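# Stack one keg centred on top of the other

## Task

Place one keg upright and centred on top of the other keg, so that it stays there on its own without any robot holding it, then open the gripper and move the arms away. The arm feet, in metres in the scene frame, with facing angles in degrees counter-clockwise from +x: arm1 at x=+0.42 y=+0.46 z=+0.70 facing -98; arm2 at x=+0.01 y=+0.47 z=+0.61 facing -81; arm3 at x=-0.44 y=+0.52 z=+0.66 facing -97; arm4 at x=-0.59 y=-0.23 z=+0.60 facing +58; arm5 at x=+0.02 y=-0.46 z=+0.76 facing +81; arm6 at x=+0.46 y=-0.52 z=+0.66 facing +108.

## Robot and tools

Setup. Six identical i2rt Big YAM arms, arm1 to arm6, are fixed around the work area. Each has six revolute joints, a two-finger gripper and a wrist camera (arm1_cam_wrist to arm6_cam_wrist). A fixed room camera is called cam_high. With joints 1 and 6 at zero and the hand level and pointing forward, the wrist camera rides on top of the hand looking toward the fingertips. Reach is roughly 1.0 m from the joint1 axis. Joints move at different speeds, so the hand can sweep a wide, curved path between postures.

Frames. Everything is in one scene frame with its origin on the floor and +z up. The foot positions and facing directions are listed in the task. "hand" means the point halfway between the fingertips; its z axis runs along the fingers and its y axis is the direction the fingers open and close.

execute_actions. Argument "actions" is a list holding either one action or nothing. An empty list only reports state and images. The action is an object keyed by arm name; under each arm goes "joints", an object of absolute targets (not offsets) by joint name, in radians for joints and metres for the gripper. Valid keys and ranges: joint1_rad -2.879 to 2.879 (rotates the arm about its foot, positive counter-clockwise seen from above, zero means the arm extends the way the foot faces); joint2_rad 0 to 3.141 (shoulder, zero has the upper arm pointing back roughly horizontal, increasing lifts it up then forward); joint3_rad 0 to 3.019 (elbow, zero is fully folded, increasing opens it); joint4_rad -1.692 to 1.57 (hand pitch, positive tips the fingers up); joint5_rad -1.57 to 1.57 (hand yaw, positive toward the arm's right); joint6_rad -2.094 to 2.094 (hand roll, positive clockwise viewed from behind the hand); gripper_m 0 to 0.093 (fingertip gap). Completion tolerances are ±0.045, ±0.14, ±0.09, ±0.055, ±0.03, ±0.035 rad and ±0.003 m respectively. Every arm named in the action starts at once; they may finish at different moments. Arms or joints omitted keep chasing their previous targets. Any unknown key or out-of-range number rejects the whole call and nothing moves. Optional "cameras" lists which images to return (names above or "all"); omitted, null or ["all"] gives all, [] gives none. The "pictures" line gives the image order.

wait takes "seconds" from 0 to 10; it commands nothing and returns the same report as an empty action. zoom_image takes "camera" and "region" [x0, y0, x1, y1] in pixels of that camera's latest full image, origin top-left, at most 504 by 504. read_manual only returns licence texts. finished_scene takes "scene", the current scene's integer number; it is final and reports success. Replying with no tool call ends everything.

Reading results. joint_status tells how each commanded motion ended. "off_target": stopped short and may still push. "contact_stop" or "time_out": the joint gives up its target and holds where it stopped, though after a time_out it may keep a target up to 0.375, 0.375, 0.113, 0.225, 0.075, 0.3 rad (joints 1-6) from its position and keep pushing, moving there if freed; on_its_own will list it. To relieve such a push, command the reported position. "joint command not followed" (often with a "cause:" line) means a safety check blocked that arm's joint targets, typically to avoid self- or arm-to-arm collision; the gripper part still runs. Blocked joints read "not_followed" and the arm may retry those targets on later actions until valid ones are sent. on_its_own covers what this call did not command; "held at" is the held target, not the actual position. A joint holding a load sags. Tiny target changes may not move a joint. Joint torques are listed per arm joint in order; they carry per-unit offsets, scale and noise and are nonzero even in free air, so treat them as rough. If a call reports a stop, later execute_actions, wait and finished_scene calls in that same reply are skipped.

Dangers. The arms do not halt on contact and can push very hard. Two robots pressing hard on each other fails the run; a hard hit may too. No state line reports robot-robot contact, and the collision check can be late and ignores fingers, gripper housings and wrist cameras. Keep arms apart. Finger grip force is about 50 to 62 N per pad, lower on some. Sustained loads or pushing heat motors: a MOTOR HOT line appears from 85 °C, and at 100 °C the arm's motors and gripper go limp until cooled (OVER-TEMPERATURE FAULT), so the arm and anything held fall; affected keys then read "limit_stop_at_motor_heat", and you should resend targets. The robot holds its last command while you are composing a reply, so heat and sag continue then. Loose objects may occasionally get a brief shove. Avoid drops, slips, slamming and hard pushes. The top keg must rest centred and upright by itself; release it and pull the arms clear before ending the scene.

Each tool is called as name([rows], argument=value, ...), one row to a line, values as JSON.

## Session

execute_actions(actions=[])

Scene clock: 0.00 s.
Joint torques (N m, as the arm reports them, + toward a larger angle): no reading
arm1.joint_positions: joint1_rad=+0.335 joint2_rad=+0.552 joint3_rad=+1.370 joint4_rad=-1.331 joint5_rad=+0.108 joint6_rad=-0.405 gripper_m=+0.094
arm1.joint_status: not commanded
arm1.hand: x=+0.4428 y=+0.2492 z=+1.2473 quat_wxyz=(-0.282, -0.424, -0.752, +0.418) (m; scene frame)
arm2.joint_positions: joint1_rad=-0.242 joint2_rad=+0.622 joint3_rad=+1.469 joint4_rad=-1.475 joint5_rad=-0.151 joint6_rad=+0.288 gripper_m=+0.095
arm2.joint_status: not commanded
arm2.hand: x=+0.0204 y=+0.2620 z=+1.1543 quat_wxyz=(-0.392, -0.713, -0.533, +0.232) (m; scene frame)
arm3.joint_positions: joint1_rad=+0.167 joint2_rad=+0.609 joint3_rad=+1.467 joint4_rad=-1.241 joint5_rad=+0.190 joint6_rad=+0.489 gripper_m=+0.095
arm3.joint_status: not commanded
arm3.hand: x=-0.4689 y=+0.2897 z=+1.2622 quat_wxyz=(-0.444, -0.729, -0.394, +0.340) (m; scene frame)
arm4.joint_positions: joint1_rad=-0.407 joint2_rad=+0.532 joint3_rad=+1.318 joint4_rad=-1.422 joint5_rad=-0.044 joint6_rad=-0.500 gripper_m=+0.094
arm4.joint_status: not commanded
arm4.hand: x=-0.4380 y=-0.1079 z=+1.1075 quat_wxyz=(-0.452, +0.478, -0.752, -0.036) (m; scene frame)
arm5.joint_positions: joint1_rad=+0.310 joint2_rad=+0.629 joint3_rad=+1.465 joint4_rad=-1.187 joint5_rad=+0.267 joint6_rad=+0.089 gripper_m=+0.095
arm5.joint_status: not commanded
arm5.hand: x=+0.0331 y=-0.2214 z=+1.3672 quat_wxyz=(-0.438, +0.536, -0.614, -0.380) (m; scene frame)
arm6.joint_positions: joint1_rad=-0.104 joint2_rad=+0.546 joint3_rad=+1.337 joint4_rad=-1.509 joint5_rad=-0.206 joint6_rad=+0.511 gripper_m=+0.094
arm6.joint_status: not commanded
arm6.hand: x=+0.3842 y=-0.3415 z=+1.1558 quat_wxyz=(-0.085, +0.572, -0.706, -0.408) (m; scene frame)
pictures: arm1_cam_wrist, arm2_cam_wrist, arm3_cam_wrist, arm4_cam_wrist, arm5_cam_wrist, arm6_cam_wrist, cam_high
Images, in order (width x height): arm1_cam_wrist 504x504, arm2_cam_wrist 504x504, arm3_cam_wrist 504x504, arm4_cam_wrist 504x504, arm5_cam_wrist 504x504, arm6_cam_wrist 504x504, cam_high 504x504.

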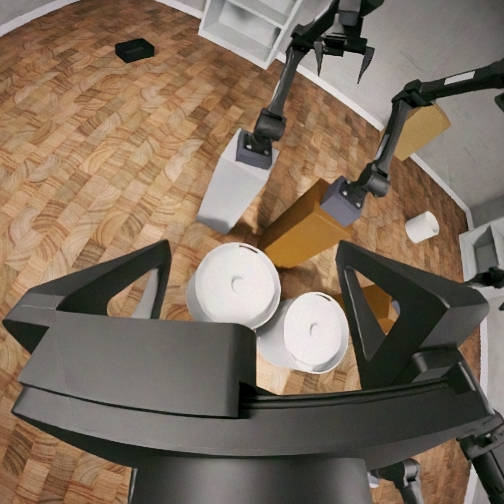

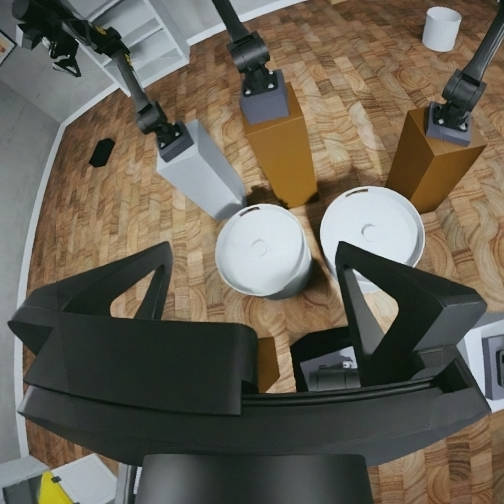

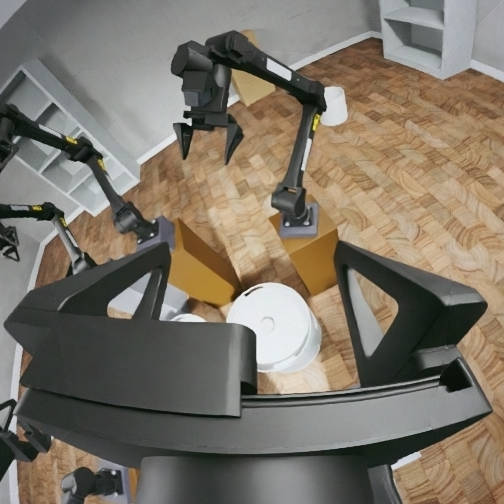

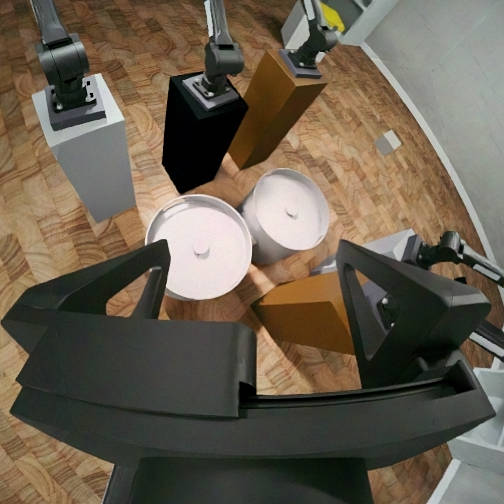

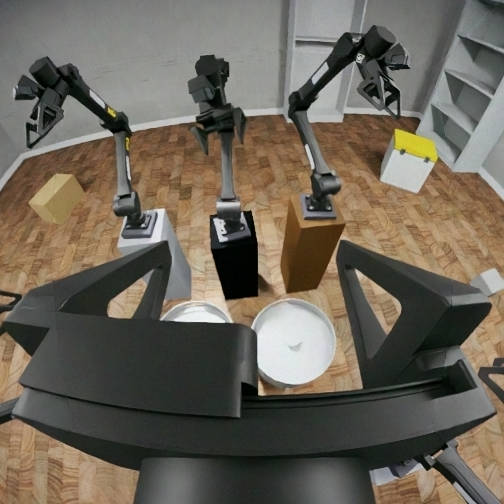

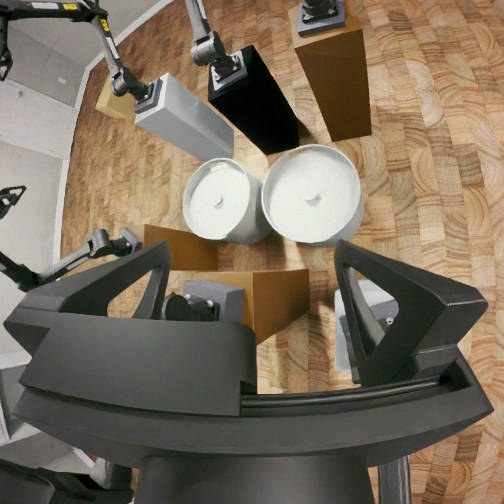

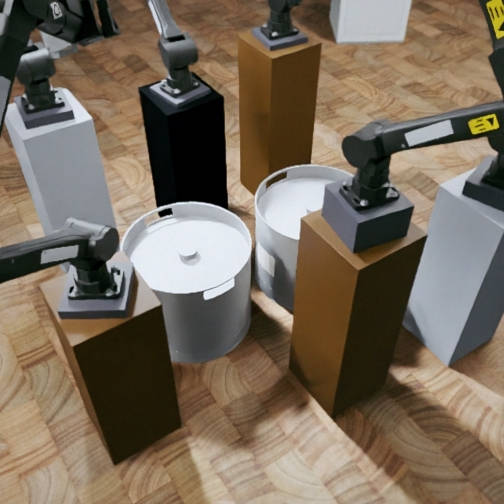

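execute_actions([
  {"arm1":{"joints":{"joint1_rad":0.092,"joint2_rad":2.111,"joint3_rad":0.766,"joint4_rad":-0.226,"joint5_rad":0,"joint6_rad":-0.57}},"arm4":{"joints":{"joint1_rad":-0.814,"joint2_rad":2.352,"joint3_rad":1.788,"joint4_rad":-1.007,"joint5_rad":0,"joint6_rad":1.25}},"arm2":{"joints":{"joint1_rad":0.227,"joint3_rad":0.62,"joint4_rad":-0.416,"joint5_rad":0,"joint6_rad":1.43}},"arm5":{"joints":{"joint1_rad":-0.3,"joint3_rad":1.0,"joint4_rad":-0.242,"joint5_rad":0,"joint6_rad":0.22}},"arm3":{"joints":{"joint1_rad":-0.3,"joint2_rad":0.3,"joint3_rad":0.5}},"arm6":{"joints":{"joint1_rad":-0.5,"joint2_rad":0.3,"joint3_rad":0.5}}},
], cameras=[])

execute_actions([
  {"arm2":{"joints":{"joint2_rad":1.775}},"arm5":{"joints":{"joint1_rad":-0.667,"joint2_rad":2.329}}},
])

Scene clock: 7.63 s.
Joint torques (N m, as the arm reports them, + toward a larger angle): arm1=[  0.3  -11.92   2.05   0.71  -0.2   -0.03] | arm2=[-0.06 -0.54 13.01  2.64  0.02  0.1 ] | arm3=[-1.11  2.55  9.81  1.28  0.2   0.04] | arm4=[ -1.29 -15.41  10.4    0.21   0.21   0.1 ] | arm5=[ 2.9  -2.57 11.03  2.36 -0.13  0.14] | arm6=[-1.04  2.98  8.26  0.52 -0.06 -0.1 ]
arm1.joint_positions: joint1_rad=+0.098 joint2_rad=+2.103 joint3_rad=+0.765 joint4_rad=-0.242 joint5_rad=+0.002 joint6_rad=-0.558 gripper_m=+0.094
arm1.joint_status: all done
arm1.hand: x=+0.4078 y=+0.1022 z=+0.5063 quat_wxyz=(+0.003, -0.499, -0.867, -0.005) (m; scene frame)
arm2.joint_positions: joint1_rad=+0.216 joint2_rad=+0.620 joint3_rad=+0.617 joint4_rad=-0.439 joint5_rad=-0.002 joint6_rad=+1.417 gripper_m=+0.095
arm2.joint_status: all done
arm2.hand: x=+0.1430 y=+0.1366 z=+0.9033 quat_wxyz=(-0.529, -0.817, -0.224, -0.061) (m; scene frame)
arm3.joint_positions: joint1_rad=-0.289 joint2_rad=+0.310 joint3_rad=+0.505 joint4_rad=-1.241 joint5_rad=+0.190 joint6_rad=+0.489 gripper_m=+0.095
arm3.joint_status: all done
arm3.hand: x=-0.5432 y=+0.3688 z=+0.8356 quat_wxyz=(-0.126, -0.918, -0.293, +0.237) (m; scene frame)
arm4.joint_positions: joint1_rad=-0.811 joint2_rad=+2.337 joint3_rad=+1.761 joint4_rad=-1.003 joint5_rad=-0.002 joint6_rad=+1.241 gripper_m=+0.094
arm4.joint_status: all done
arm4.hand: x=+0.0501 y=-0.1029 z=+0.5106 quat_wxyz=(-0.004, -0.498, -0.867, +0.002) (m; scene frame)
arm5.joint_positions: joint1_rad=-0.297 joint2_rad=+0.632 joint3_rad=+1.004 joint4_rad=-0.259 joint5_rad=+0.004 joint6_rad=+0.206 gripper_m=+0.095
arm5.joint_status: all done
arm5.hand: x=+0.1818 y=-0.1437 z=+1.3335 quat_wxyz=(-0.591, +0.287, -0.600, -0.456) (m; scene frame)
arm6.joint_positions: joint1_rad=-0.492 joint2_rad=+0.298 joint3_rad=+0.504 joint4_rad=-1.509 joint5_rad=-0.206 joint6_rad=+0.511 gripper_m=+0.094
arm6.joint_status: all done
arm6.hand: x=+0.4459 y=-0.3965 z=+0.8104 quat_wxyz=(+0.004, +0.432, -0.887, -0.161) (m; scene frame)
pictures: none
No camera images: the call's "cameras" was empty. Leave "cameras" out to get every camera's image.

Scene clock: 9.60 s.
Joint torques (N m, as the arm reports them, + toward a larger angle): arm1=[  0.62 -11.79   1.99   0.65  -0.19   0.  ] | arm2=[-0.06 -7.49  4.95  0.89  0.08  0.19] | arm3=[-1.15  2.54  9.82  1.29  0.2   0.04] | arm4=[ -1.47 -15.51  10.35   0.22   0.22   0.1 ] | arm5=[  2.66 -20.08   2.42   0.63   0.     0.23] | arm6=[-0.88  2.48  8.14  0.43 -0.1  -0.08]
arm1.joint_positions: joint1_rad=+0.098 joint2_rad=+2.103 joint3_rad=+0.765 joint4_rad=-0.242 joint5_rad=+0.002 joint6_rad=-0.558 gripper_m=+0.094
arm1.joint_status: not commanded
arm1.hand: x=+0.4078 y=+0.1022 z=+0.5063 quat_wxyz=(+0.003, -0.499, -0.867, -0.005) (m; scene frame)
arm2.joint_positions: joint1_rad=+0.216 joint2_rad=+1.757 joint3_rad=+0.617 joint4_rad=-0.430 joint5_rad=-0.002 joint6_rad=+1.417 gripper_m=+0.095
arm2.joint_status: all done
arm2.hand: x=+0.1277 y=+0.1751 z=+0.5015 quat_wxyz=(+0.003, -0.965, -0.264, -0.001) (m; scene frame)
arm3.joint_positions: joint1_rad=-0.289 joint2_rad=+0.310 joint3_rad=+0.505 joint4_rad=-1.241 joint5_rad=+0.190 joint6_rad=+0.489 gripper_m=+0.095
arm3.joint_status: not commanded
arm3.hand: x=-0.5432 y=+0.3688 z=+0.8356 quat_wxyz=(-0.126, -0.918, -0.293, +0.237) (m; scene frame)
arm4.joint_positions: joint1_rad=-0.811 joint2_rad=+2.337 joint3_rad=+1.761 joint4_rad=-1.003 joint5_rad=-0.002 joint6_rad=+1.241 gripper_m=+0.094
arm4.joint_status: not commanded
arm4.hand: x=+0.0501 y=-0.1029 z=+0.5106 quat_wxyz=(-0.004, -0.498, -0.867, +0.002) (m; scene frame)
arm5.joint_positions: joint1_rad=-0.671 joint2_rad=+2.321 joint3_rad=+1.004 joint4_rad=-0.250 joint5_rad=+0.001 joint6_rad=+0.207 gripper_m=+0.095
arm5.joint_status: all done
arm5.hand: x=+0.3365 y=-0.1735 z=+0.5030 quat_wxyz=(-0.001, +0.261, -0.965, -0.003) (m; scene frame)
arm6.joint_positions: joint1_rad=-0.492 joint2_rad=+0.298 joint3_rad=+0.504 joint4_rad=-1.509 joint5_rad=-0.206 joint6_rad=+0.511 gripper_m=+0.094
arm6.joint_status: not commanded
arm6.hand: x=+0.4459 y=-0.3965 z=+0.8104 quat_wxyz=(+0.004, +0.432, -0.887, -0.161) (m; scene frame)
pictures: arm1_cam_wrist, arm2_cam_wrist, arm3_cam_wrist, arm4_cam_wrist, arm5_cam_wrist, arm6_cam_wrist, cam_high
Images, in order (width x height): arm1_cam_wrist 504x504, arm2_cam_wrist 504x504, arm3_cam_wrist 504x504, arm4_cam_wrist 504x504, arm5_cam_wrist 504x504, arm6_cam_wrist 504x504, cam_high 504x504.

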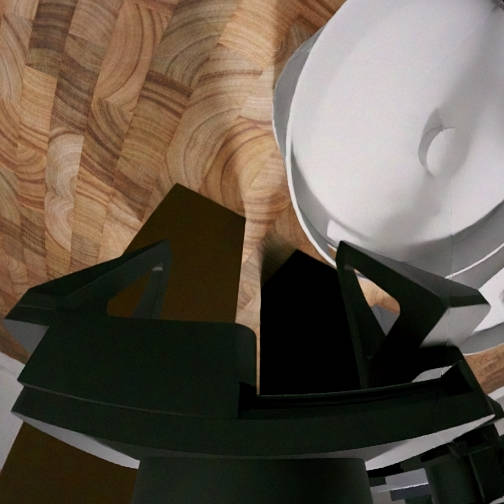

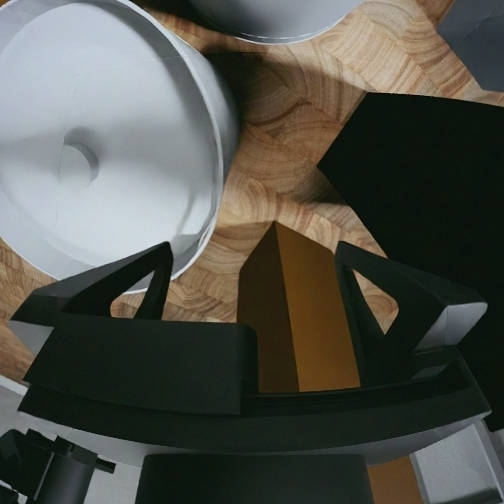

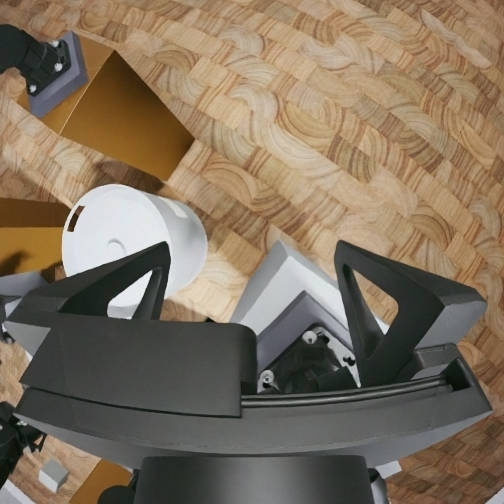

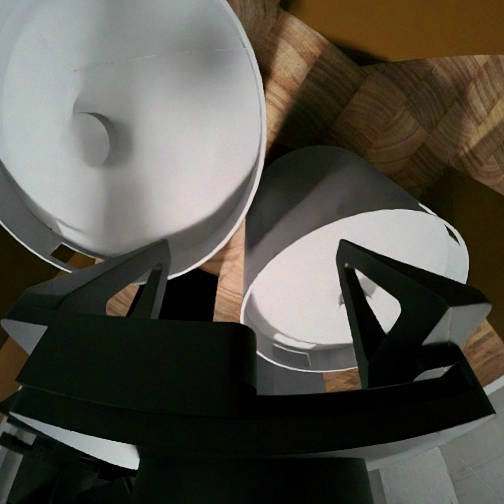

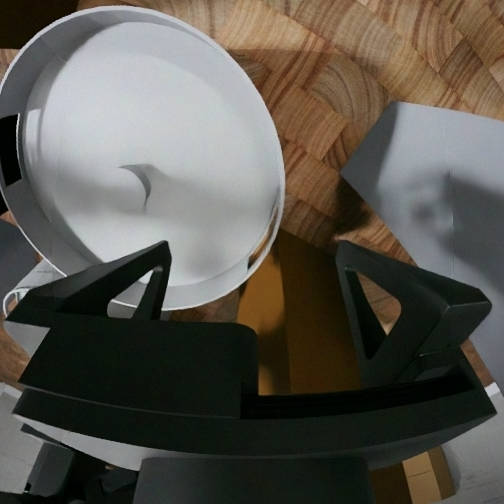

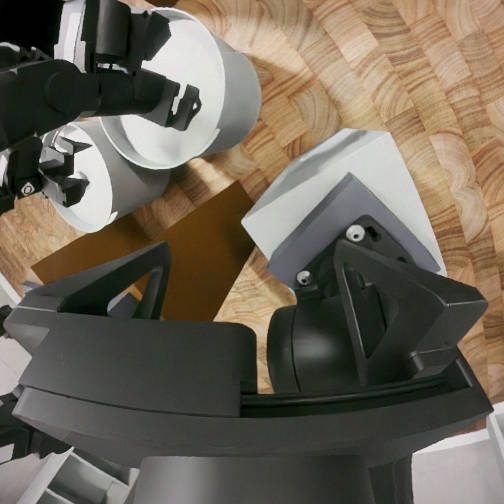

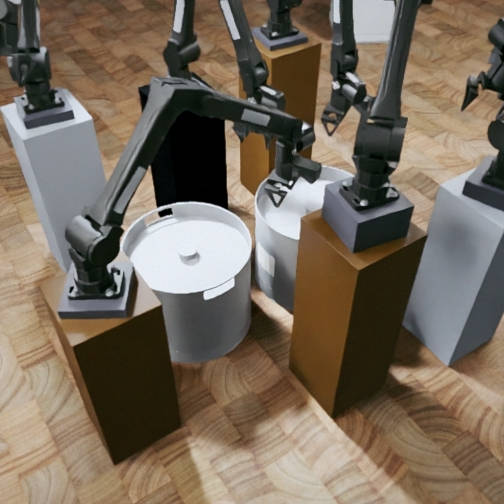

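execute_actions([
  {"arm1":{"joints":{"joint1_rad":0.075,"joint2_rad":2.432,"joint3_rad":1.006,"joint4_rad":-0.145}},"arm4":{"joints":{"joint1_rad":-0.879,"joint2_rad":2.51,"joint3_rad":1.81,"joint4_rad":-0.851,"joint6_rad":1.18}},"arm2":{"joints":{"joint1_rad":0.177,"joint2_rad":2.146,"joint3_rad":0.79,"joint4_rad":-0.215,"joint6_rad":1.38}},"arm5":{"joints":{"joint1_rad":-0.73,"joint2_rad":2.596,"joint3_rad":1.06,"joint4_rad":-0.035,"joint6_rad":0.154}}},
])

Scene clock: 12.53 s.
Joint torques (N m, as the arm reports them, + toward a larger angle): arm1=[  0.09 -14.48   1.54   0.33  -0.21   0.  ] | arm2=[ -1.86 -10.7    3.04   0.66   0.08  -0.08] | arm3=[-1.09  2.55  9.81  1.27  0.2   0.04] | arm4=[ -0.77 -16.89   8.62   0.75   0.2   -0.05] | arm5=[  2.94 -21.88   0.82   0.71  -0.02  -0.08] | arm6=[-1.84  2.69  7.93  0.53 -0.08  0.  ]
arm1.joint_positions: joint1_rad=+0.087 joint2_rad=+2.425 joint3_rad=+1.002 joint4_rad=-0.153 joint5_rad=+0.002 joint6_rad=-0.559 gripper_m=+0.094
arm1.joint_status: all done
arm1.hand: x=+0.4015 y=+0.0545 z=+0.4054 quat_wxyz=(+0.002, -0.504, -0.864, -0.004) (m; scene frame)
arm2.joint_positions: joint1_rad=+0.189 joint2_rad=+2.133 joint3_rad=+0.784 joint4_rad=-0.223 joint5_rad=-0.002 joint6_rad=+1.393 gripper_m=+0.095
arm2.joint_status: all done
arm2.hand: x=+0.1355 y=+0.1288 z=+0.4004 quat_wxyz=(+0.003, -0.965, -0.262, -0.001) (m; scene frame)
arm3.joint_positions: joint1_rad=-0.289 joint2_rad=+0.310 joint3_rad=+0.505 joint4_rad=-1.241 joint5_rad=+0.190 joint6_rad=+0.489 gripper_m=+0.095
arm3.joint_status: not commanded
arm3.hand: x=-0.5432 y=+0.3688 z=+0.8356 quat_wxyz=(-0.126, -0.918, -0.293, +0.237) (m; scene frame)
arm4.joint_positions: joint1_rad=-0.885 joint2_rad=+2.508 joint3_rad=+1.794 joint4_rad=-0.859 joint5_rad=-0.001 joint6_rad=+1.189 gripper_m=+0.094
arm4.joint_status: all done
arm4.hand: x=+0.0630 y=-0.1504 z=+0.4131 quat_wxyz=(-0.007, -0.507, -0.862, +0.000) (m; scene frame)
arm5.joint_positions: joint1_rad=-0.735 joint2_rad=+2.602 joint3_rad=+1.055 joint4_rad=-0.046 joint5_rad=+0.001 joint6_rad=+0.168 gripper_m=+0.095
arm5.joint_status: all done
arm5.hand: x=+0.3210 y=-0.2199 z=+0.3961 quat_wxyz=(+0.011, +0.249, -0.969, +0.003) (m; scene frame)
arm6.joint_positions: joint1_rad=-0.492 joint2_rad=+0.298 joint3_rad=+0.504 joint4_rad=-1.509 joint5_rad=-0.206 joint6_rad=+0.511 gripper_m=+0.094
arm6.joint_status: not commanded
arm6.hand: x=+0.4459 y=-0.3965 z=+0.8104 quat_wxyz=(+0.004, +0.432, -0.887, -0.161) (m; scene frame)
pictures: arm1_cam_wrist, arm2_cam_wrist, arm3_cam_wrist, arm4_cam_wrist, arm5_cam_wrist, arm6_cam_wrist, cam_high
Images, in order (width x height): arm1_cam_wrist 504x504, arm2_cam_wrist 504x504, arm3_cam_wrist 504x504, arm4_cam_wrist 504x504, arm5_cam_wrist 504x504, arm6_cam_wrist 504x504, cam_high 504x504.

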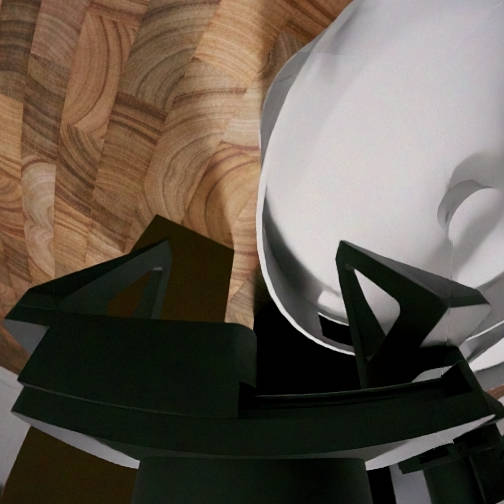

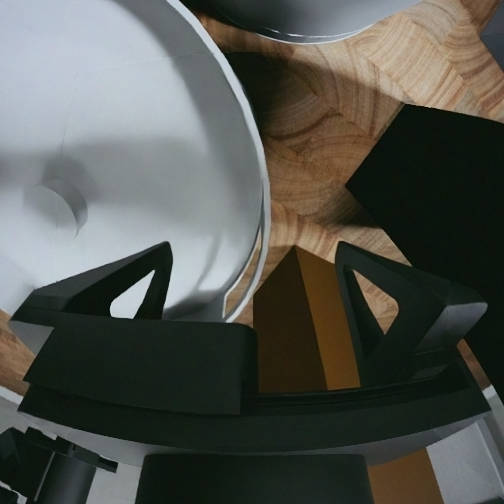

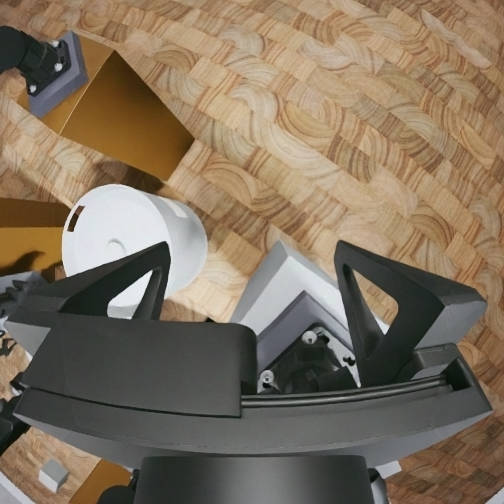

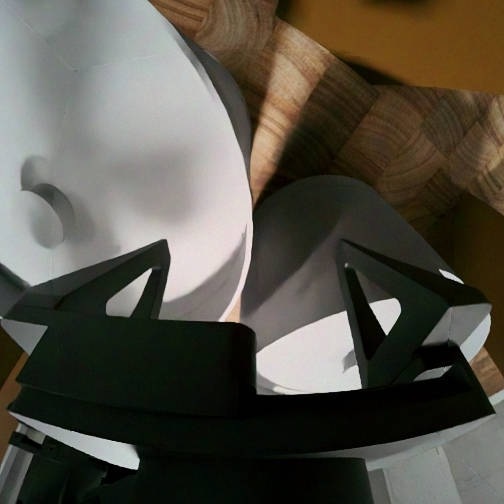

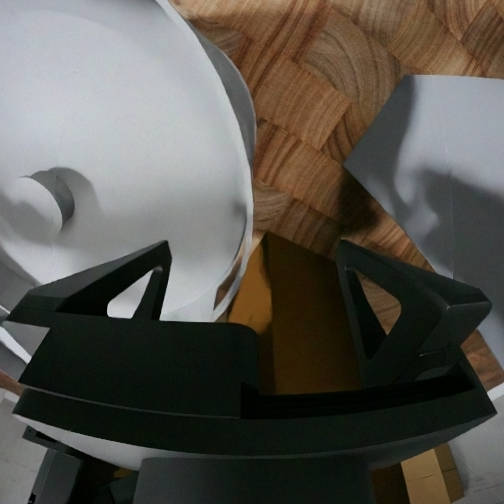

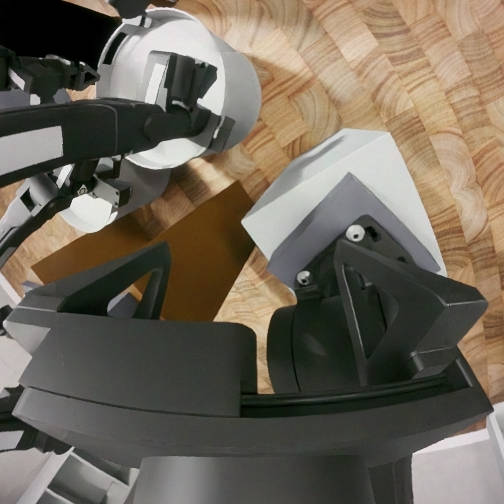

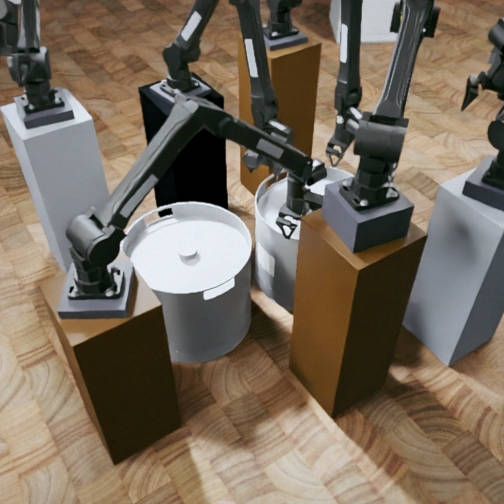

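execute_actions([
  {"arm1":{"joints":{"joint1_rad":0.065,"joint2_rad":2.632,"joint3_rad":1.12,"joint4_rad":-0.056}},"arm4":{"joints":{"joint1_rad":-0.865,"joint2_rad":2.672,"joint3_rad":1.88,"joint4_rad":-0.76}},"arm2":{"joints":{"joint1_rad":0.172,"joint2_rad":2.37,"joint3_rad":0.84,"joint4_rad":-0.04}},"arm5":{"joints":{"joint2_rad":2.78,"joint3_rad":1.2,"joint4_rad":0.025}}},
])

Scene clock: 15.10 s.
Joint torques (N m, as the arm reports them, + toward a larger angle): arm1=[ -0.01 -14.92   0.71   0.33  -0.21   0.  ] | arm2=[ -2.19 -11.51   1.14   0.9    0.07  -0.06] | arm3=[-1.11  2.59  9.81  1.27  0.19  0.04] | arm4=[ -0.93 -16.55   7.78   0.64   0.19  -0.05] | arm5=[  3.17 -20.74   0.29   0.48   0.01  -0.07] | arm6=[-0.83  1.19  8.03  0.26 -0.09  0.  ]
arm1.joint_positions: joint1_rad=+0.077 joint2_rad=+2.626 joint3_rad=+1.116 joint4_rad=-0.064 joint5_rad=+0.002 joint6_rad=-0.559 gripper_m=+0.094
arm1.joint_status: all done
arm1.hand: x=+0.3976 y=+0.0550 z=+0.3319 quat_wxyz=(+0.002, -0.508, -0.861, -0.003) (m; scene frame)
arm2.joint_positions: joint1_rad=+0.187 joint2_rad=+2.358 joint3_rad=+0.835 joint4_rad=-0.055 joint5_rad=-0.002 joint6_rad=+1.392 gripper_m=+0.095
arm2.joint_status: all done
arm2.hand: x=+0.1314 y=+0.1389 z=+0.3265 quat_wxyz=(+0.007, -0.965, -0.262, +0.000) (m; scene frame)
arm3.joint_positions: joint1_rad=-0.289 joint2_rad=+0.310 joint3_rad=+0.505 joint4_rad=-1.241 joint5_rad=+0.190 joint6_rad=+0.489 gripper_m=+0.095
arm3.joint_status: not commanded
arm3.hand: x=-0.5432 y=+0.3688 z=+0.8356 quat_wxyz=(-0.126, -0.918, -0.293, +0.237) (m; scene frame)
arm4.joint_positions: joint1_rad=-0.869 joint2_rad=+2.663 joint3_rad=+1.868 joint4_rad=-0.764 joint5_rad=-0.001 joint6_rad=+1.188 gripper_m=+0.094
arm4.joint_status: all done
arm4.hand: x=+0.0669 y=-0.1403 z=+0.3351 quat_wxyz=(-0.012, -0.500, -0.866, -0.004) (m; scene frame)
arm5.joint_positions: joint1_rad=-0.735 joint2_rad=+2.772 joint3_rad=+1.199 joint4_rad=+0.021 joint5_rad=+0.001 joint6_rad=+0.168 gripper_m=+0.095
arm5.joint_status: all done
arm5.hand: x=+0.3350 y=-0.2083 z=+0.3332 quat_wxyz=(-0.008, +0.249, -0.969, -0.006) (m; scene frame)
arm6.joint_positions: joint1_rad=-0.492 joint2_rad=+0.298 joint3_rad=+0.504 joint4_rad=-1.509 joint5_rad=-0.206 joint6_rad=+0.511 gripper_m=+0.094
arm6.joint_status: not commanded
arm6.hand: x=+0.4459 y=-0.3965 z=+0.8104 quat_wxyz=(+0.004, +0.432, -0.887, -0.161) (m; scene frame)
pictures: arm1_cam_wrist, arm2_cam_wrist, arm3_cam_wrist, arm4_cam_wrist, arm5_cam_wrist, arm6_cam_wrist, cam_high
Images, in order (width x height): arm1_cam_wrist 504x504, arm2_cam_wrist 504x504, arm3_cam_wrist 504x504, arm4_cam_wrist 504x504, arm5_cam_wrist 504x504, arm6_cam_wrist 504x504, cam_high 504x504.

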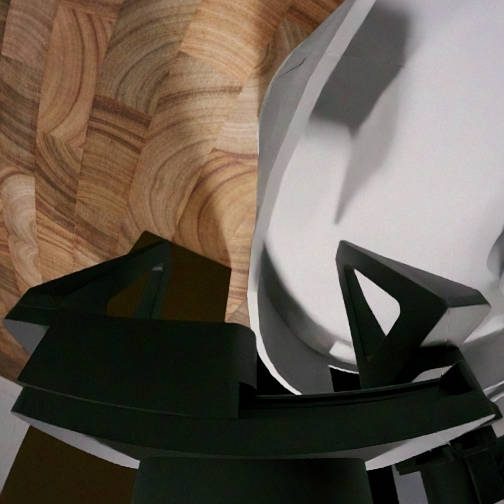

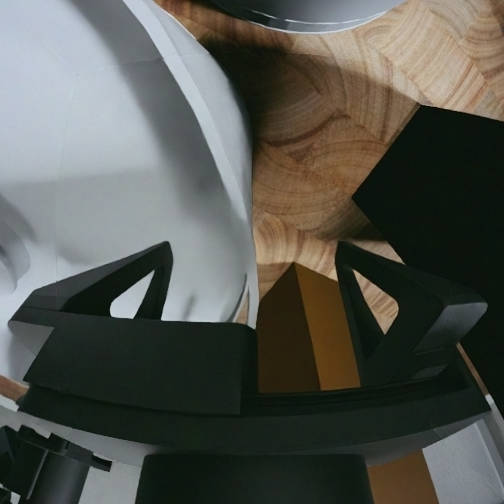

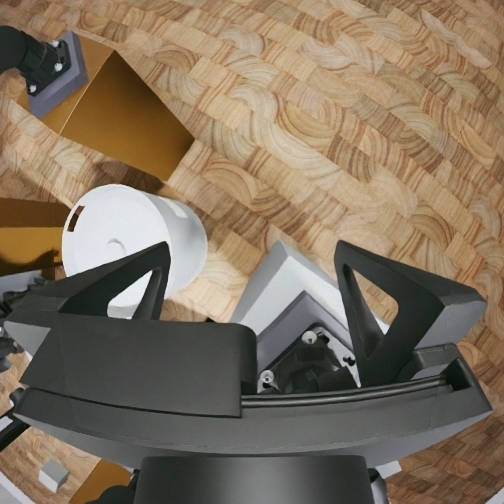

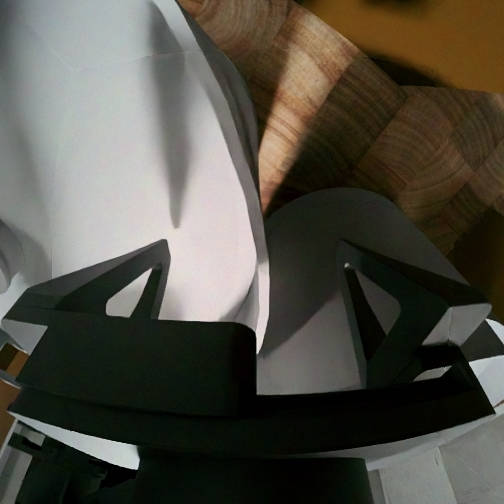

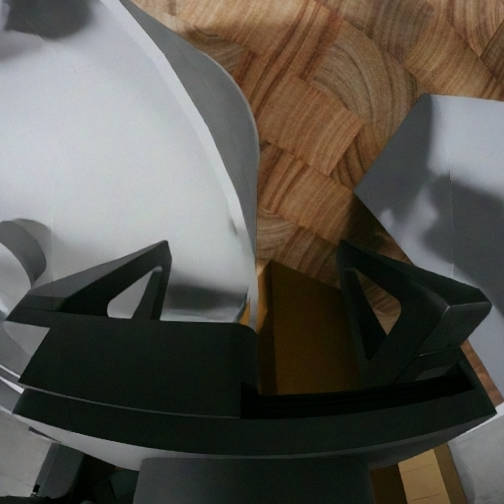

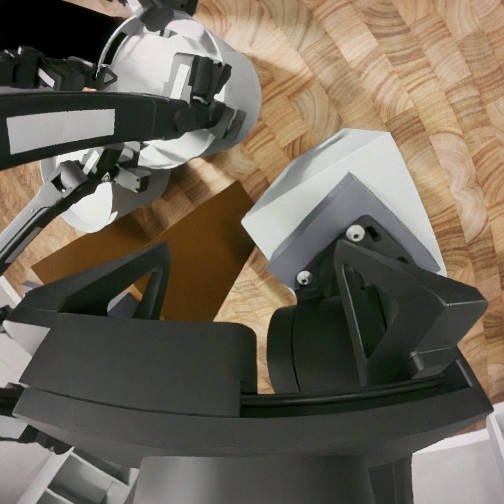

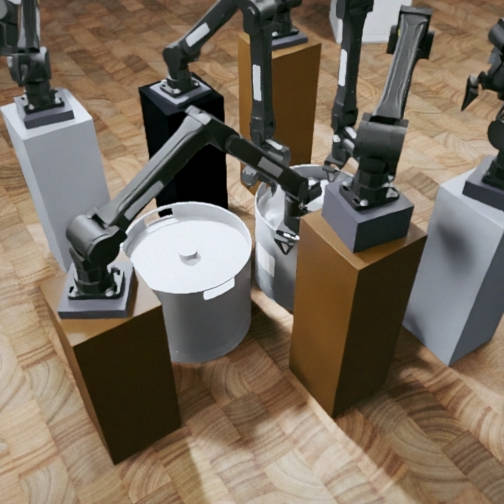

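execute_actions([
  {"arm1":{"joints":{"gripper_m":0}},"arm2":{"joints":{"gripper_m":0}},"arm4":{"joints":{"gripper_m":0}},"arm5":{"joints":{"gripper_m":0}},"arm3":{"joints":{"joint1_rad":0.527,"joint2_rad":2.214,"joint3_rad":1.288,"joint4_rad":-0.645,"joint5_rad":0,"joint6_rad":0.405}}},
], cameras=["arm3_cam_wrist","arm1_cam_wrist"])

execute_actions([
  {"arm1":{"joints":{"joint2_rad":2.375,"joint3_rad":0.974,"joint4_rad":-0.17}},"arm2":{"joints":{"joint2_rad":2.063,"joint3_rad":0.74,"joint4_rad":-0.248}},"arm4":{"joints":{"joint2_rad":2.488,"joint3_rad":1.81,"joint4_rad":-0.875}},"arm5":{"joints":{"joint2_rad":2.542,"joint3_rad":1.05,"joint4_rad":-0.079}},"arm3":{"joints":{"joint6_rad":-1.166}}},
], cameras=["arm3_cam_wrist","arm1_cam_wrist","cam_high"])

Scene clock: 19.83 s.
Joint torques (N m, as the arm reports them, + toward a larger angle): arm1=[ -0.06 -15.13   0.7    0.23  -0.41   0.01] | arm2=[ -2.12 -11.54   1.15   0.75   0.11   0.08] | arm3=[ -0.57 -14.38   6.91   0.43   0.    -0.04] | arm4=[ -0.77 -16.65   8.     0.83   0.1   -0.05] | arm5=[  2.65 -20.62   0.34   0.59   0.06   0.6 ] | arm6=[-0.98  2.62  8.14  0.34 -0.05 -0.05]
arm1.joint_positions: joint1_rad=+0.076 joint2_rad=+2.626 joint3_rad=+1.117 joint4_rad=-0.063 joint5_rad=+0.008 joint6_rad=-0.561 gripper_m=+0.002
arm1.joint_status: all done
arm1.hand: x=+0.3965 y=+0.0543 z=+0.3319 quat_wxyz=(+0.004, -0.507, -0.862, -0.001) (m; scene frame)
arm2.joint_positions: joint1_rad=+0.187 joint2_rad=+2.358 joint3_rad=+0.835 joint4_rad=-0.050 joint5_rad=-0.002 joint6_rad=+1.378 gripper_m=+0.002
arm2.joint_status: all done
arm2.hand: x=+0.1321 y=+0.1373 z=+0.3265 quat_wxyz=(+0.004, -0.963, -0.269, -0.001) (m; scene frame)
arm3.joint_positions: joint1_rad=+0.530 joint2_rad=+2.206 joint3_rad=+1.272 joint4_rad=-0.645 joint5_rad=+0.002 joint6_rad=+0.414 gripper_m=+0.095
arm3.joint_status: all done
arm3.hand: x=-0.2308 y=+0.0375 z=+0.5037 quat_wxyz=(+0.003, -0.709, -0.705, -0.006) (m; scene frame)
arm4.joint_positions: joint1_rad=-0.869 joint2_rad=+2.663 joint3_rad=+1.866 joint4_rad=-0.768 joint5_rad=+0.001 joint6_rad=+1.188 gripper_m=+0.002
arm4.joint_status: all done
arm4.hand: x=+0.0647 y=-0.1414 z=+0.3344 quat_wxyz=(-0.010, -0.501, -0.866, -0.001) (m; scene frame)
arm5.joint_positions: joint1_rad=-0.733 joint2_rad=+2.772 joint3_rad=+1.199 joint4_rad=+0.021 joint5_rad=+0.000 joint6_rad=+0.100 gripper_m=+0.003
arm5.joint_status: gripper_m off_target (ended at +0.003, target +0.000)
arm5.hand: x=+0.3346 y=-0.2075 z=+0.3332 quat_wxyz=(-0.008, +0.282, -0.959, -0.006) (m; scene frame)
arm6.joint_positions: joint1_rad=-0.492 joint2_rad=+0.298 joint3_rad=+0.504 joint4_rad=-1.509 joint5_rad=-0.206 joint6_rad=+0.511 gripper_m=+0.094
arm6.joint_status: not commanded
arm6.hand: x=+0.4459 y=-0.3965 z=+0.8104 quat_wxyz=(+0.004, +0.432, -0.887, -0.161) (m; scene frame)
pictures: arm1_cam_wrist, arm3_cam_wrist
Images, in order (width x height): arm1_cam_wrist 504x504, arm3_cam_wrist 504x504.

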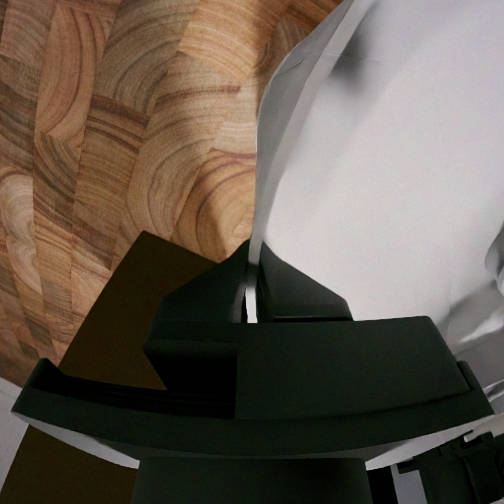

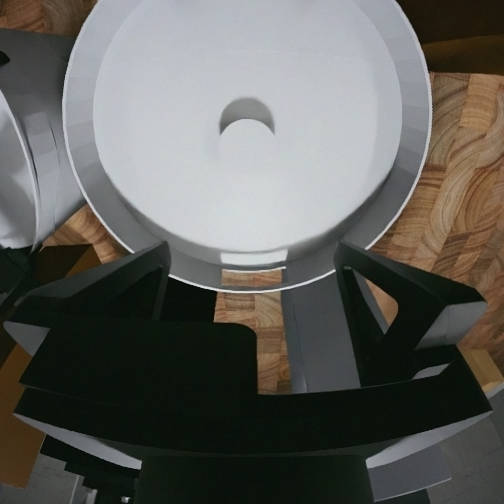

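Scene clock: 22.00 s.
Joint torques (N m, as the arm reports them, + toward a larger angle): arm1=[  2.03 -19.94  -0.76  -1.86  -0.39   0.18] | arm2=[ -0.54 -18.26   1.18  -1.32   0.48   0.16] | arm3=[ -0.35 -14.38   6.86   0.28  -0.12  -0.06] | arm4=[ -1.99 -21.49   8.32  -1.49   1.07  -0.25] | arm5=[  1.15 -29.93  -3.6   -1.32   0.86   0.28] | arm6=[-0.62  2.88  7.91  0.44 -0.02 -0.05]
arm1.joint_positions: joint1_rad=+0.050 joint2_rad=+2.447 joint3_rad=+0.996 joint4_rad=-0.133 joint5_rad=+0.008 joint6_rad=-0.576 gripper_m=+0.002
arm1.joint_status: all done
arm1.hand: x=+0.3863 y=+0.0642 z=+0.3967 quat_wxyz=(+0.007, -0.512, -0.859, -0.006) (m; scene frame)
arm2.joint_positions: joint1_rad=+0.168 joint2_rad=+2.155 joint3_rad=+0.748 joint4_rad=-0.198 joint5_rad=-0.011 joint6_rad=+1.370 gripper_m=+0.003
arm2.joint_status: all done
arm2.hand: x=+0.1221 y=+0.1491 z=+0.3906 quat_wxyz=(+0.020, -0.965, -0.263, -0.004) (m; scene frame)
arm3.joint_positions: joint1_rad=+0.530 joint2_rad=+2.206 joint3_rad=+1.272 joint4_rad=-0.645 joint5_rad=+0.002 joint6_rad=-1.155 gripper_m=+0.095
arm3.joint_status: all done
arm3.hand: x=-0.2308 y=+0.0375 z=+0.5037 quat_wxyz=(-0.002, -0.004, -1.000, -0.007) (m; scene frame)
arm4.joint_positions: joint1_rad=-0.854 joint2_rad=+2.555 joint3_rad=+1.794 joint4_rad=-0.835 joint5_rad=-0.024 joint6_rad=+1.211 gripper_m=+0.003
arm4.joint_status: all done
arm4.hand: x=+0.0498 y=-0.1286 z=+0.3829 quat_wxyz=(+0.010, -0.504, -0.864, -0.001) (m; scene frame)
arm5.joint_positions: joint1_rad=-0.702 joint2_rad=+2.633 joint3_rad=+1.098 joint4_rad=-0.041 joint5_rad=-0.020 joint6_rad=+0.131 gripper_m=+0.003
arm5.joint_status: all done
arm5.hand: x=+0.3207 y=-0.1990 z=+0.3852 quat_wxyz=(+0.007, +0.282, -0.959, -0.010) (m; scene frame)
arm6.joint_positions: joint1_rad=-0.492 joint2_rad=+0.298 joint3_rad=+0.504 joint4_rad=-1.509 joint5_rad=-0.206 joint6_rad=+0.511 gripper_m=+0.094
arm6.joint_status: not commanded
arm6.hand: x=+0.4459 y=-0.3965 z=+0.8104 quat_wxyz=(+0.004, +0.432, -0.887, -0.161) (m; scene frame)
pictures: arm1_cam_wrist, arm3_cam_wrist, cam_high
Images, in order (width x height): arm1_cam_wrist 504x504, arm3_cam_wrist 504x504, cam_high 504x504.

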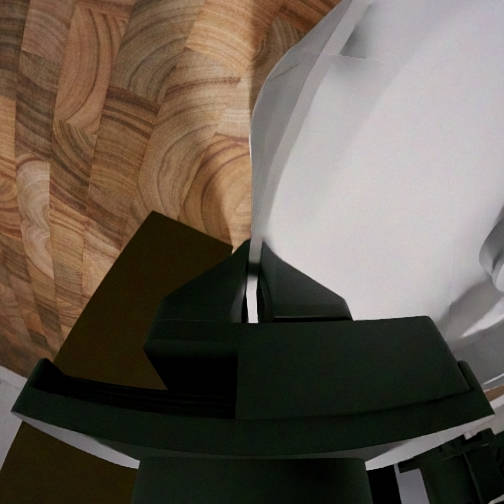

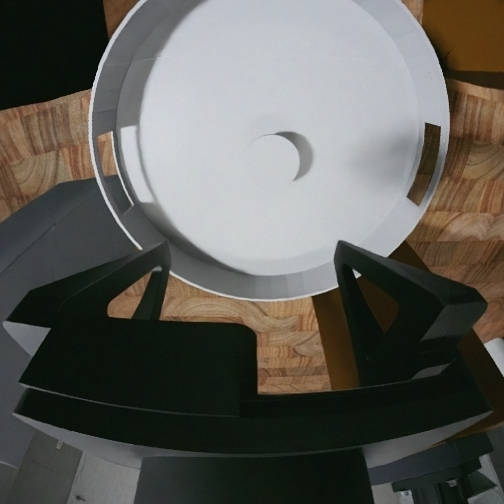

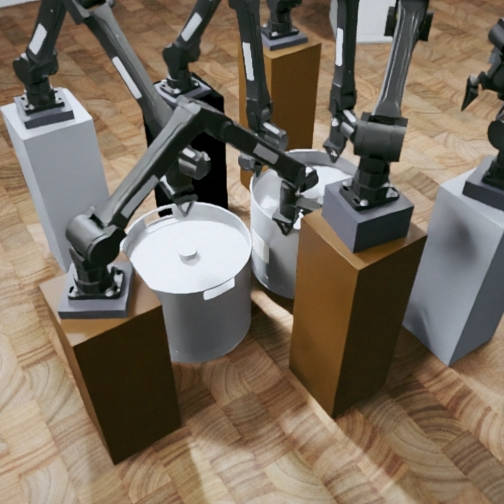

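execute_actions([
  {"arm1":{"joints":{"joint2_rad":1.99,"joint3_rad":0.91,"joint4_rad":-0.389}},"arm2":{"joints":{"joint2_rad":1.66,"joint3_rad":0.76,"joint4_rad":-0.568}},"arm4":{"joints":{"joint2_rad":2.19,"joint3_rad":1.85,"joint4_rad":-1.041}},"arm5":{"joints":{"joint2_rad":2.15,"joint3_rad":0.93,"joint4_rad":-0.25,"joint6_rad":0.1}},"arm3":{"joints":{"joint1_rad":-0.3,"joint2_rad":0.3,"joint3_rad":0.5,"joint4_rad":-1.24,"joint6_rad":0}}},
], cameras=[])

execute_actions([
  {"arm1":{"joints":{"joint2_rad":1.705,"joint3_rad":0.93,"joint4_rad":-0.673}},"arm2":{"joints":{"joint2_rad":1.4,"joint3_rad":0.87,"joint4_rad":-0.917}},"arm4":{"joints":{"joint2_rad":2.06,"joint3_rad":1.94,"joint4_rad":-1.25}},"arm5":{"joints":{"joint2_rad":1.845,"joint3_rad":0.9,"joint4_rad":-0.506}}},
], cameras=[])

execute_actions([
  {"arm1":{"joints":{"joint2_rad":1.486,"joint3_rad":1.04,"joint4_rad":-0.982}},"arm2":{"joints":{"joint2_rad":1.245,"joint3_rad":1.055,"joint4_rad":-1.244}},"arm4":{"joints":{"joint2_rad":1.99,"joint3_rad":2.12,"joint4_rad":-1.497}},"arm5":{"joints":{"joint2_rad":1.585,"joint3_rad":0.96,"joint4_rad":-0.81}}},
], cameras=["arm4_cam_wrist","cam_high"])

Scene clock: 25.87 s.
Joint torques (N m, as the arm reports them, + toward a larger angle): arm1=[  0.59 -20.     5.48  -0.71  -0.59   0.12] | arm2=[ -1.37 -16.12   8.81  -0.5    0.35   0.21] | arm3=[-1.07  2.99  9.32  0.87 -0.01  0.15] | arm4=[ -0.2  -25.29  14.11   0.03   0.58   0.03] | arm5=[  2.65 -28.57   3.64   0.21   0.27   0.2 ] | arm6=[-0.57  2.72  8.24  0.3  -0.08 -0.06]
arm1.joint_positions: joint1_rad=+0.073 joint2_rad=+2.073 joint3_rad=+0.880 joint4_rad=-0.376 joint5_rad=+0.012 joint6_rad=-0.570 gripper_m=+0.002
arm1.joint_status: all done
arm1.hand: x=+0.3941 y=+0.0565 z=+0.5299 quat_wxyz=(+0.005, -0.505, -0.863, +0.002) (m; scene frame)
arm2.joint_positions: joint1_rad=+0.177 joint2_rad=+1.746 joint3_rad=+0.724 joint4_rad=-0.540 joint5_rad=-0.008 joint6_rad=+1.365 gripper_m=+0.002
arm2.joint_status: all done
arm2.hand: x=+0.1297 y=+0.1354 z=+0.5239 quat_wxyz=(-0.001, -0.963, -0.270, -0.004) (m; scene frame)
arm3.joint_positions: joint1_rad=-0.290 joint2_rad=+0.304 joint3_rad=+0.511 joint4_rad=-1.230 joint5_rad=+0.002 joint6_rad=-0.011 gripper_m=+0.095
arm3.joint_status: all done
arm3.hand: x=-0.5156 y=+0.3519 z=+0.8382 quat_wxyz=(-0.146, -0.805, -0.531, +0.222) (m; scene frame)
arm4.joint_positions: joint1_rad=-0.875 joint2_rad=+2.319 joint3_rad=+1.777 joint4_rad=-1.033 joint5_rad=-0.011 joint6_rad=+1.179 gripper_m=+0.002
arm4.joint_status: all done
arm4.hand: x=+0.0603 y=-0.1416 z=+0.5276 quat_wxyz=(-0.003, -0.499, -0.867, -0.003) (m; scene frame)
arm5.joint_positions: joint1_rad=-0.729 joint2_rad=+2.238 joint3_rad=+0.918 joint4_rad=-0.246 joint5_rad=-0.006 joint6_rad=+0.084 gripper_m=+0.003
arm5.joint_status: all done
arm5.hand: x=+0.3351 y=-0.2050 z=+0.5272 quat_wxyz=(+0.000, +0.292, -0.957, -0.006) (m; scene frame)
arm6.joint_positions: joint1_rad=-0.492 joint2_rad=+0.298 joint3_rad=+0.504 joint4_rad=-1.509 joint5_rad=-0.206 joint6_rad=+0.511 gripper_m=+0.094
arm6.joint_status: not commanded
arm6.hand: x=+0.4459 y=-0.3965 z=+0.8104 quat_wxyz=(+0.004, +0.432, -0.887, -0.161) (m; scene frame)
pictures: none
No camera images: the call's "cameras" was empty. Leave "cameras" out to get every camera's image.

Scene clock: 27.93 s.
Joint torques (N m, as the arm reports them, + toward a larger angle): arm1=[  0.68 -18.47   9.74  -0.85  -0.54   0.07] | arm2=[ -1.31 -13.53  15.37  -1.04   0.37   0.13] | arm3=[-1.14  2.97  9.32  0.83 -0.01  0.15] | arm4=[ -0.56 -23.89  18.06  -0.92   0.49  -0.06] | arm5=[  1.9  -27.74   7.92   0.15   0.48   0.08] | arm6=[-0.56  2.97  8.16  0.37 -0.07 -0.09]
arm1.joint_positions: joint1_rad=+0.069 joint2_rad=+1.789 joint3_rad=+0.874 joint4_rad=-0.657 joint5_rad=+0.011 joint6_rad=-0.566 gripper_m=+0.002
arm1.joint_status: all done
arm1.hand: x=+0.3927 y=+0.0585 z=+0.6381 quat_wxyz=(+0.005, -0.509, -0.861, +0.000) (m; scene frame)
arm2.joint_positions: joint1_rad=+0.177 joint2_rad=+1.471 joint3_rad=+0.790 joint4_rad=-0.872 joint5_rad=-0.009 joint6_rad=+1.374 gripper_m=+0.002
arm2.joint_status: all done
arm2.hand: x=+0.1289 y=+0.1381 z=+0.6318 quat_wxyz=(-0.005, -0.964, -0.266, -0.005) (m; scene frame)
arm3.joint_positions: joint1_rad=-0.290 joint2_rad=+0.304 joint3_rad=+0.511 joint4_rad=-1.230 joint5_rad=+0.002 joint6_rad=-0.010 gripper_m=+0.095
arm3.joint_status: not commanded
arm3.hand: x=-0.5156 y=+0.3519 z=+0.8382 quat_wxyz=(-0.146, -0.805, -0.531, +0.222) (m; scene frame)
arm4.joint_positions: joint1_rad=-0.871 joint2_rad=+2.175 joint3_rad=+1.823 joint4_rad=-1.222 joint5_rad=-0.009 joint6_rad=+1.190 gripper_m=+0.002
arm4.joint_status: joint3_rad time_out (moved +0.047 of +0.163); the others done
arm4.on_its_own: joint3_rad reads +1.823 and still pushes toward +1.936 since a time_out
arm4.hand: x=+0.0540 y=-0.1389 z=+0.6351 quat_wxyz=(-0.004, -0.502, -0.865, -0.002) (m; scene frame)
arm5.joint_positions: joint1_rad=-0.722 joint2_rad=+1.935 joint3_rad=+0.867 joint4_rad=-0.502 joint5_rad=-0.010 joint6_rad=+0.097 gripper_m=+0.003
arm5.joint_status: all done
arm5.hand: x=+0.3328 y=-0.2031 z=+0.6369 quat_wxyz=(+0.002, +0.289, -0.957, -0.007) (m; scene frame)
arm6.joint_positions: joint1_rad=-0.492 joint2_rad=+0.298 joint3_rad=+0.504 joint4_rad=-1.509 joint5_rad=-0.206 joint6_rad=+0.511 gripper_m=+0.094
arm6.joint_status: not commanded
arm6.hand: x=+0.4459 y=-0.3965 z=+0.8104 quat_wxyz=(+0.004, +0.432, -0.887, -0.161) (m; scene frame)
pictures: none
No camera images: the call's "cameras" was empty. Leave "cameras" out to get every camera's image.

not run: a stop came earlier in this reply.

execute_actions([
  {"arm1":{"joints":{"joint2_rad":1.486,"joint3_rad":1.04,"joint4_rad":-0.982}},"arm2":{"joints":{"joint2_rad":1.245,"joint3_rad":1.055,"joint4_rad":-1.244}},"arm4":{"joints":{"joint2_rad":2.02,"joint3_rad":2.11,"joint4_rad":-1.497}},"arm5":{"joints":{"joint2_rad":1.585,"joint3_rad":0.96,"joint4_rad":-0.81}}},
], cameras=["cam_high"])

execute_actions([
  {"arm1":{"joints":{"joint1_rad":-0.2,"joint2_rad":1.505,"joint3_rad":1.07,"joint4_rad":-0.986,"joint6_rad":-0.842}},"arm2":{"joints":{"joint1_rad":-0.14,"joint2_rad":1.156,"joint3_rad":0.975,"joint4_rad":-1.257,"joint6_rad":1.052}},"arm4":{"joints":{"joint1_rad":-0.816,"joint2_rad":1.71,"joint3_rad":1.645,"joint4_rad":-1.333,"joint6_rad":1.238}},"arm5":{"joints":{"joint1_rad":-0.487,"joint2_rad":1.45,"joint3_rad":0.765,"joint4_rad":-0.769,"joint6_rad":0.341}}},
], cameras=["cam_high"])

execute_actions([
  {"arm1":{"joints":{"joint1_rad":-0.45,"joint2_rad":1.585,"joint3_rad":1.185,"joint4_rad":-1.012,"joint6_rad":-1.09}},"arm2":{"joints":{"joint1_rad":-0.495,"joint2_rad":1.164,"joint3_rad":0.98,"joint4_rad":-1.255,"joint6_rad":0.696}},"arm4":{"joints":{"joint1_rad":-0.738,"joint2_rad":1.458,"joint3_rad":1.3,"joint4_rad":-1.255,"joint6_rad":1.316}},"arm5":{"joints":{"joint1_rad":-0.146,"joint2_rad":1.36,"joint3_rad":0.657,"joint4_rad":-0.758,"joint6_rad":0.682}}},
], cameras=["cam_high"])

execute_actions([
  {"arm1":{"joints":{"joint1_rad":-0.647,"joint2_rad":1.715,"joint3_rad":1.385,"joint4_rad":-1.068,"joint6_rad":-1.288}},"arm2":{"joints":{"joint1_rad":-0.806,"joint2_rad":1.27,"joint3_rad":1.085,"joint4_rad":-1.242,"joint6_rad":0.385}},"arm4":{"joints":{"joint1_rad":-0.614,"joint2_rad":1.21,"joint3_rad":1.03,"joint4_rad":-1.251,"joint6_rad":1.44}},"arm5":{"joints":{"joint1_rad":0.242,"joint6_rad":1.07}}},
], cameras=["cam_high"])

execute_actions([
  {"arm1":{"joints":{"joint1_rad":-0.8,"joint2_rad":1.89,"joint3_rad":1.66,"joint4_rad":-1.165,"joint6_rad":-1.441}},"arm2":{"joints":{"joint1_rad":-1.037,"joint2_rad":1.43,"joint3_rad":1.262,"joint4_rad":-1.248,"joint6_rad":0.154}},"arm4":{"joints":{"joint1_rad":-0.387,"joint2_rad":0.955,"joint3_rad":0.83,"joint4_rad":-1.322,"joint6_rad":1.667}},"arm5":{"joints":{"joint1_rad":0.579,"joint2_rad":1.452,"joint3_rad":0.77,"joint4_rad":-0.77,"joint6_rad":1.407}}},
])

Scene clock: 35.00 s.
Joint torques (N m, as the arm reports them, + toward a larger angle): arm1=[  0.6  -17.75  14.73  -2.23  -0.46   0.03] | arm2=[ -1.26 -12.93  19.76  -1.39   0.49   0.1 ] | arm3=[-1.15  2.96  9.33  0.83 -0.01  0.15] | arm4=[ -0.66 -22.58  18.58  -0.41   0.45  -0.1 ] | arm5=[  1.85 -25.54  14.04  -1.66   0.63  -0.03] | arm6=[-0.12  3.05  8.11  0.6  -0.06  0.  ]
arm1.joint_positions: joint1_rad=+0.068 joint2_rad=+1.572 joint3_rad=+0.944 joint4_rad=-0.940 joint5_rad=+0.010 joint6_rad=-0.562 gripper_m=+0.002
arm1.joint_status: joint3_rad time_out (moved +0.070 of +0.166); the others done
arm1.on_its_own: joint3_rad reads +0.944 and still pushes toward +1.040 since a time_out
arm1.hand: x=+0.3924 y=+0.0609 z=+0.7401 quat_wxyz=(+0.004, -0.511, -0.860, +0.002) (m; scene frame)
arm2.joint_positions: joint1_rad=+0.177 joint2_rad=+1.318 joint3_rad=+0.942 joint4_rad=-1.191 joint5_rad=-0.011 joint6_rad=+1.377 gripper_m=+0.002
arm2.joint_status: joint3_rad time_out (moved +0.153 of +0.265); the others done
arm2.on_its_own: joint3_rad reads +0.942 and still pushes toward +1.055 since a time_out
arm2.hand: x=+0.1285 y=+0.1406 z=+0.7326 quat_wxyz=(+0.001, -0.964, -0.264, -0.006) (m; scene frame)
arm3.joint_positions: joint1_rad=-0.290 joint2_rad=+0.304 joint3_rad=+0.511 joint4_rad=-1.230 joint5_rad=+0.002 joint6_rad=-0.010 gripper_m=+0.095
arm3.joint_status: not commanded
arm3.hand: x=-0.5156 y=+0.3519 z=+0.8382 quat_wxyz=(-0.146, -0.805, -0.531, +0.222) (m; scene frame)
arm4.joint_positions: joint1_rad=-0.869 joint2_rad=+2.117 joint3_rad=+1.992 joint4_rad=-1.480 joint5_rad=-0.008 joint6_rad=+1.196 gripper_m=+0.004
arm4.joint_status: joint3_rad time_out (moved +0.169 of +0.287); the others done
arm4.on_its_own: joint3_rad reads +1.992 and still pushes toward +2.105 since a time_out
arm4.hand: x=+0.0488 y=-0.1376 z=+0.7342 quat_wxyz=(+0.008, -0.504, -0.864, +0.008) (m; scene frame)
arm5.joint_positions: joint1_rad=-0.718 joint2_rad=+1.678 joint3_rad=+0.887 joint4_rad=-0.761 joint5_rad=-0.013 joint6_rad=+0.105 gripper_m=+0.003
arm5.joint_status: all done
arm5.hand: x=+0.3305 y=-0.2030 z=+0.7394 quat_wxyz=(-0.005, +0.287, -0.958, -0.012) (m; scene frame)
arm6.joint_positions: joint1_rad=-0.492 joint2_rad=+0.298 joint3_rad=+0.504 joint4_rad=-1.509 joint5_rad=-0.206 joint6_rad=+0.511 gripper_m=+0.094
arm6.joint_status: not commanded
arm6.hand: x=+0.4459 y=-0.3965 z=+0.8104 quat_wxyz=(+0.004, +0.432, -0.887, -0.161) (m; scene frame)
pictures: cam_high
Images, in order (width x height): cam_high 504x504.

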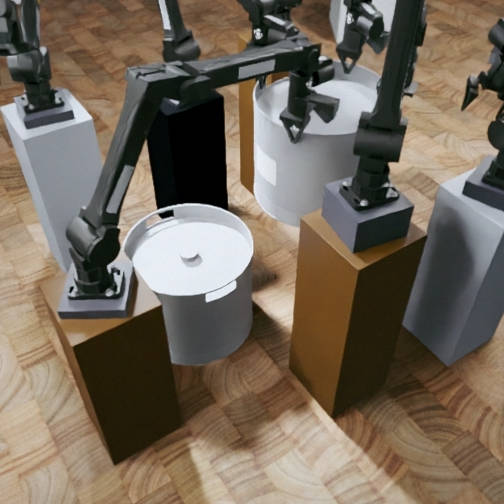

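not run: a stop came earlier in this reply.

not run: a stop came earlier in this reply.

not run: a stop came earlier in this reply.

not run: a stop came earlier in this reply.


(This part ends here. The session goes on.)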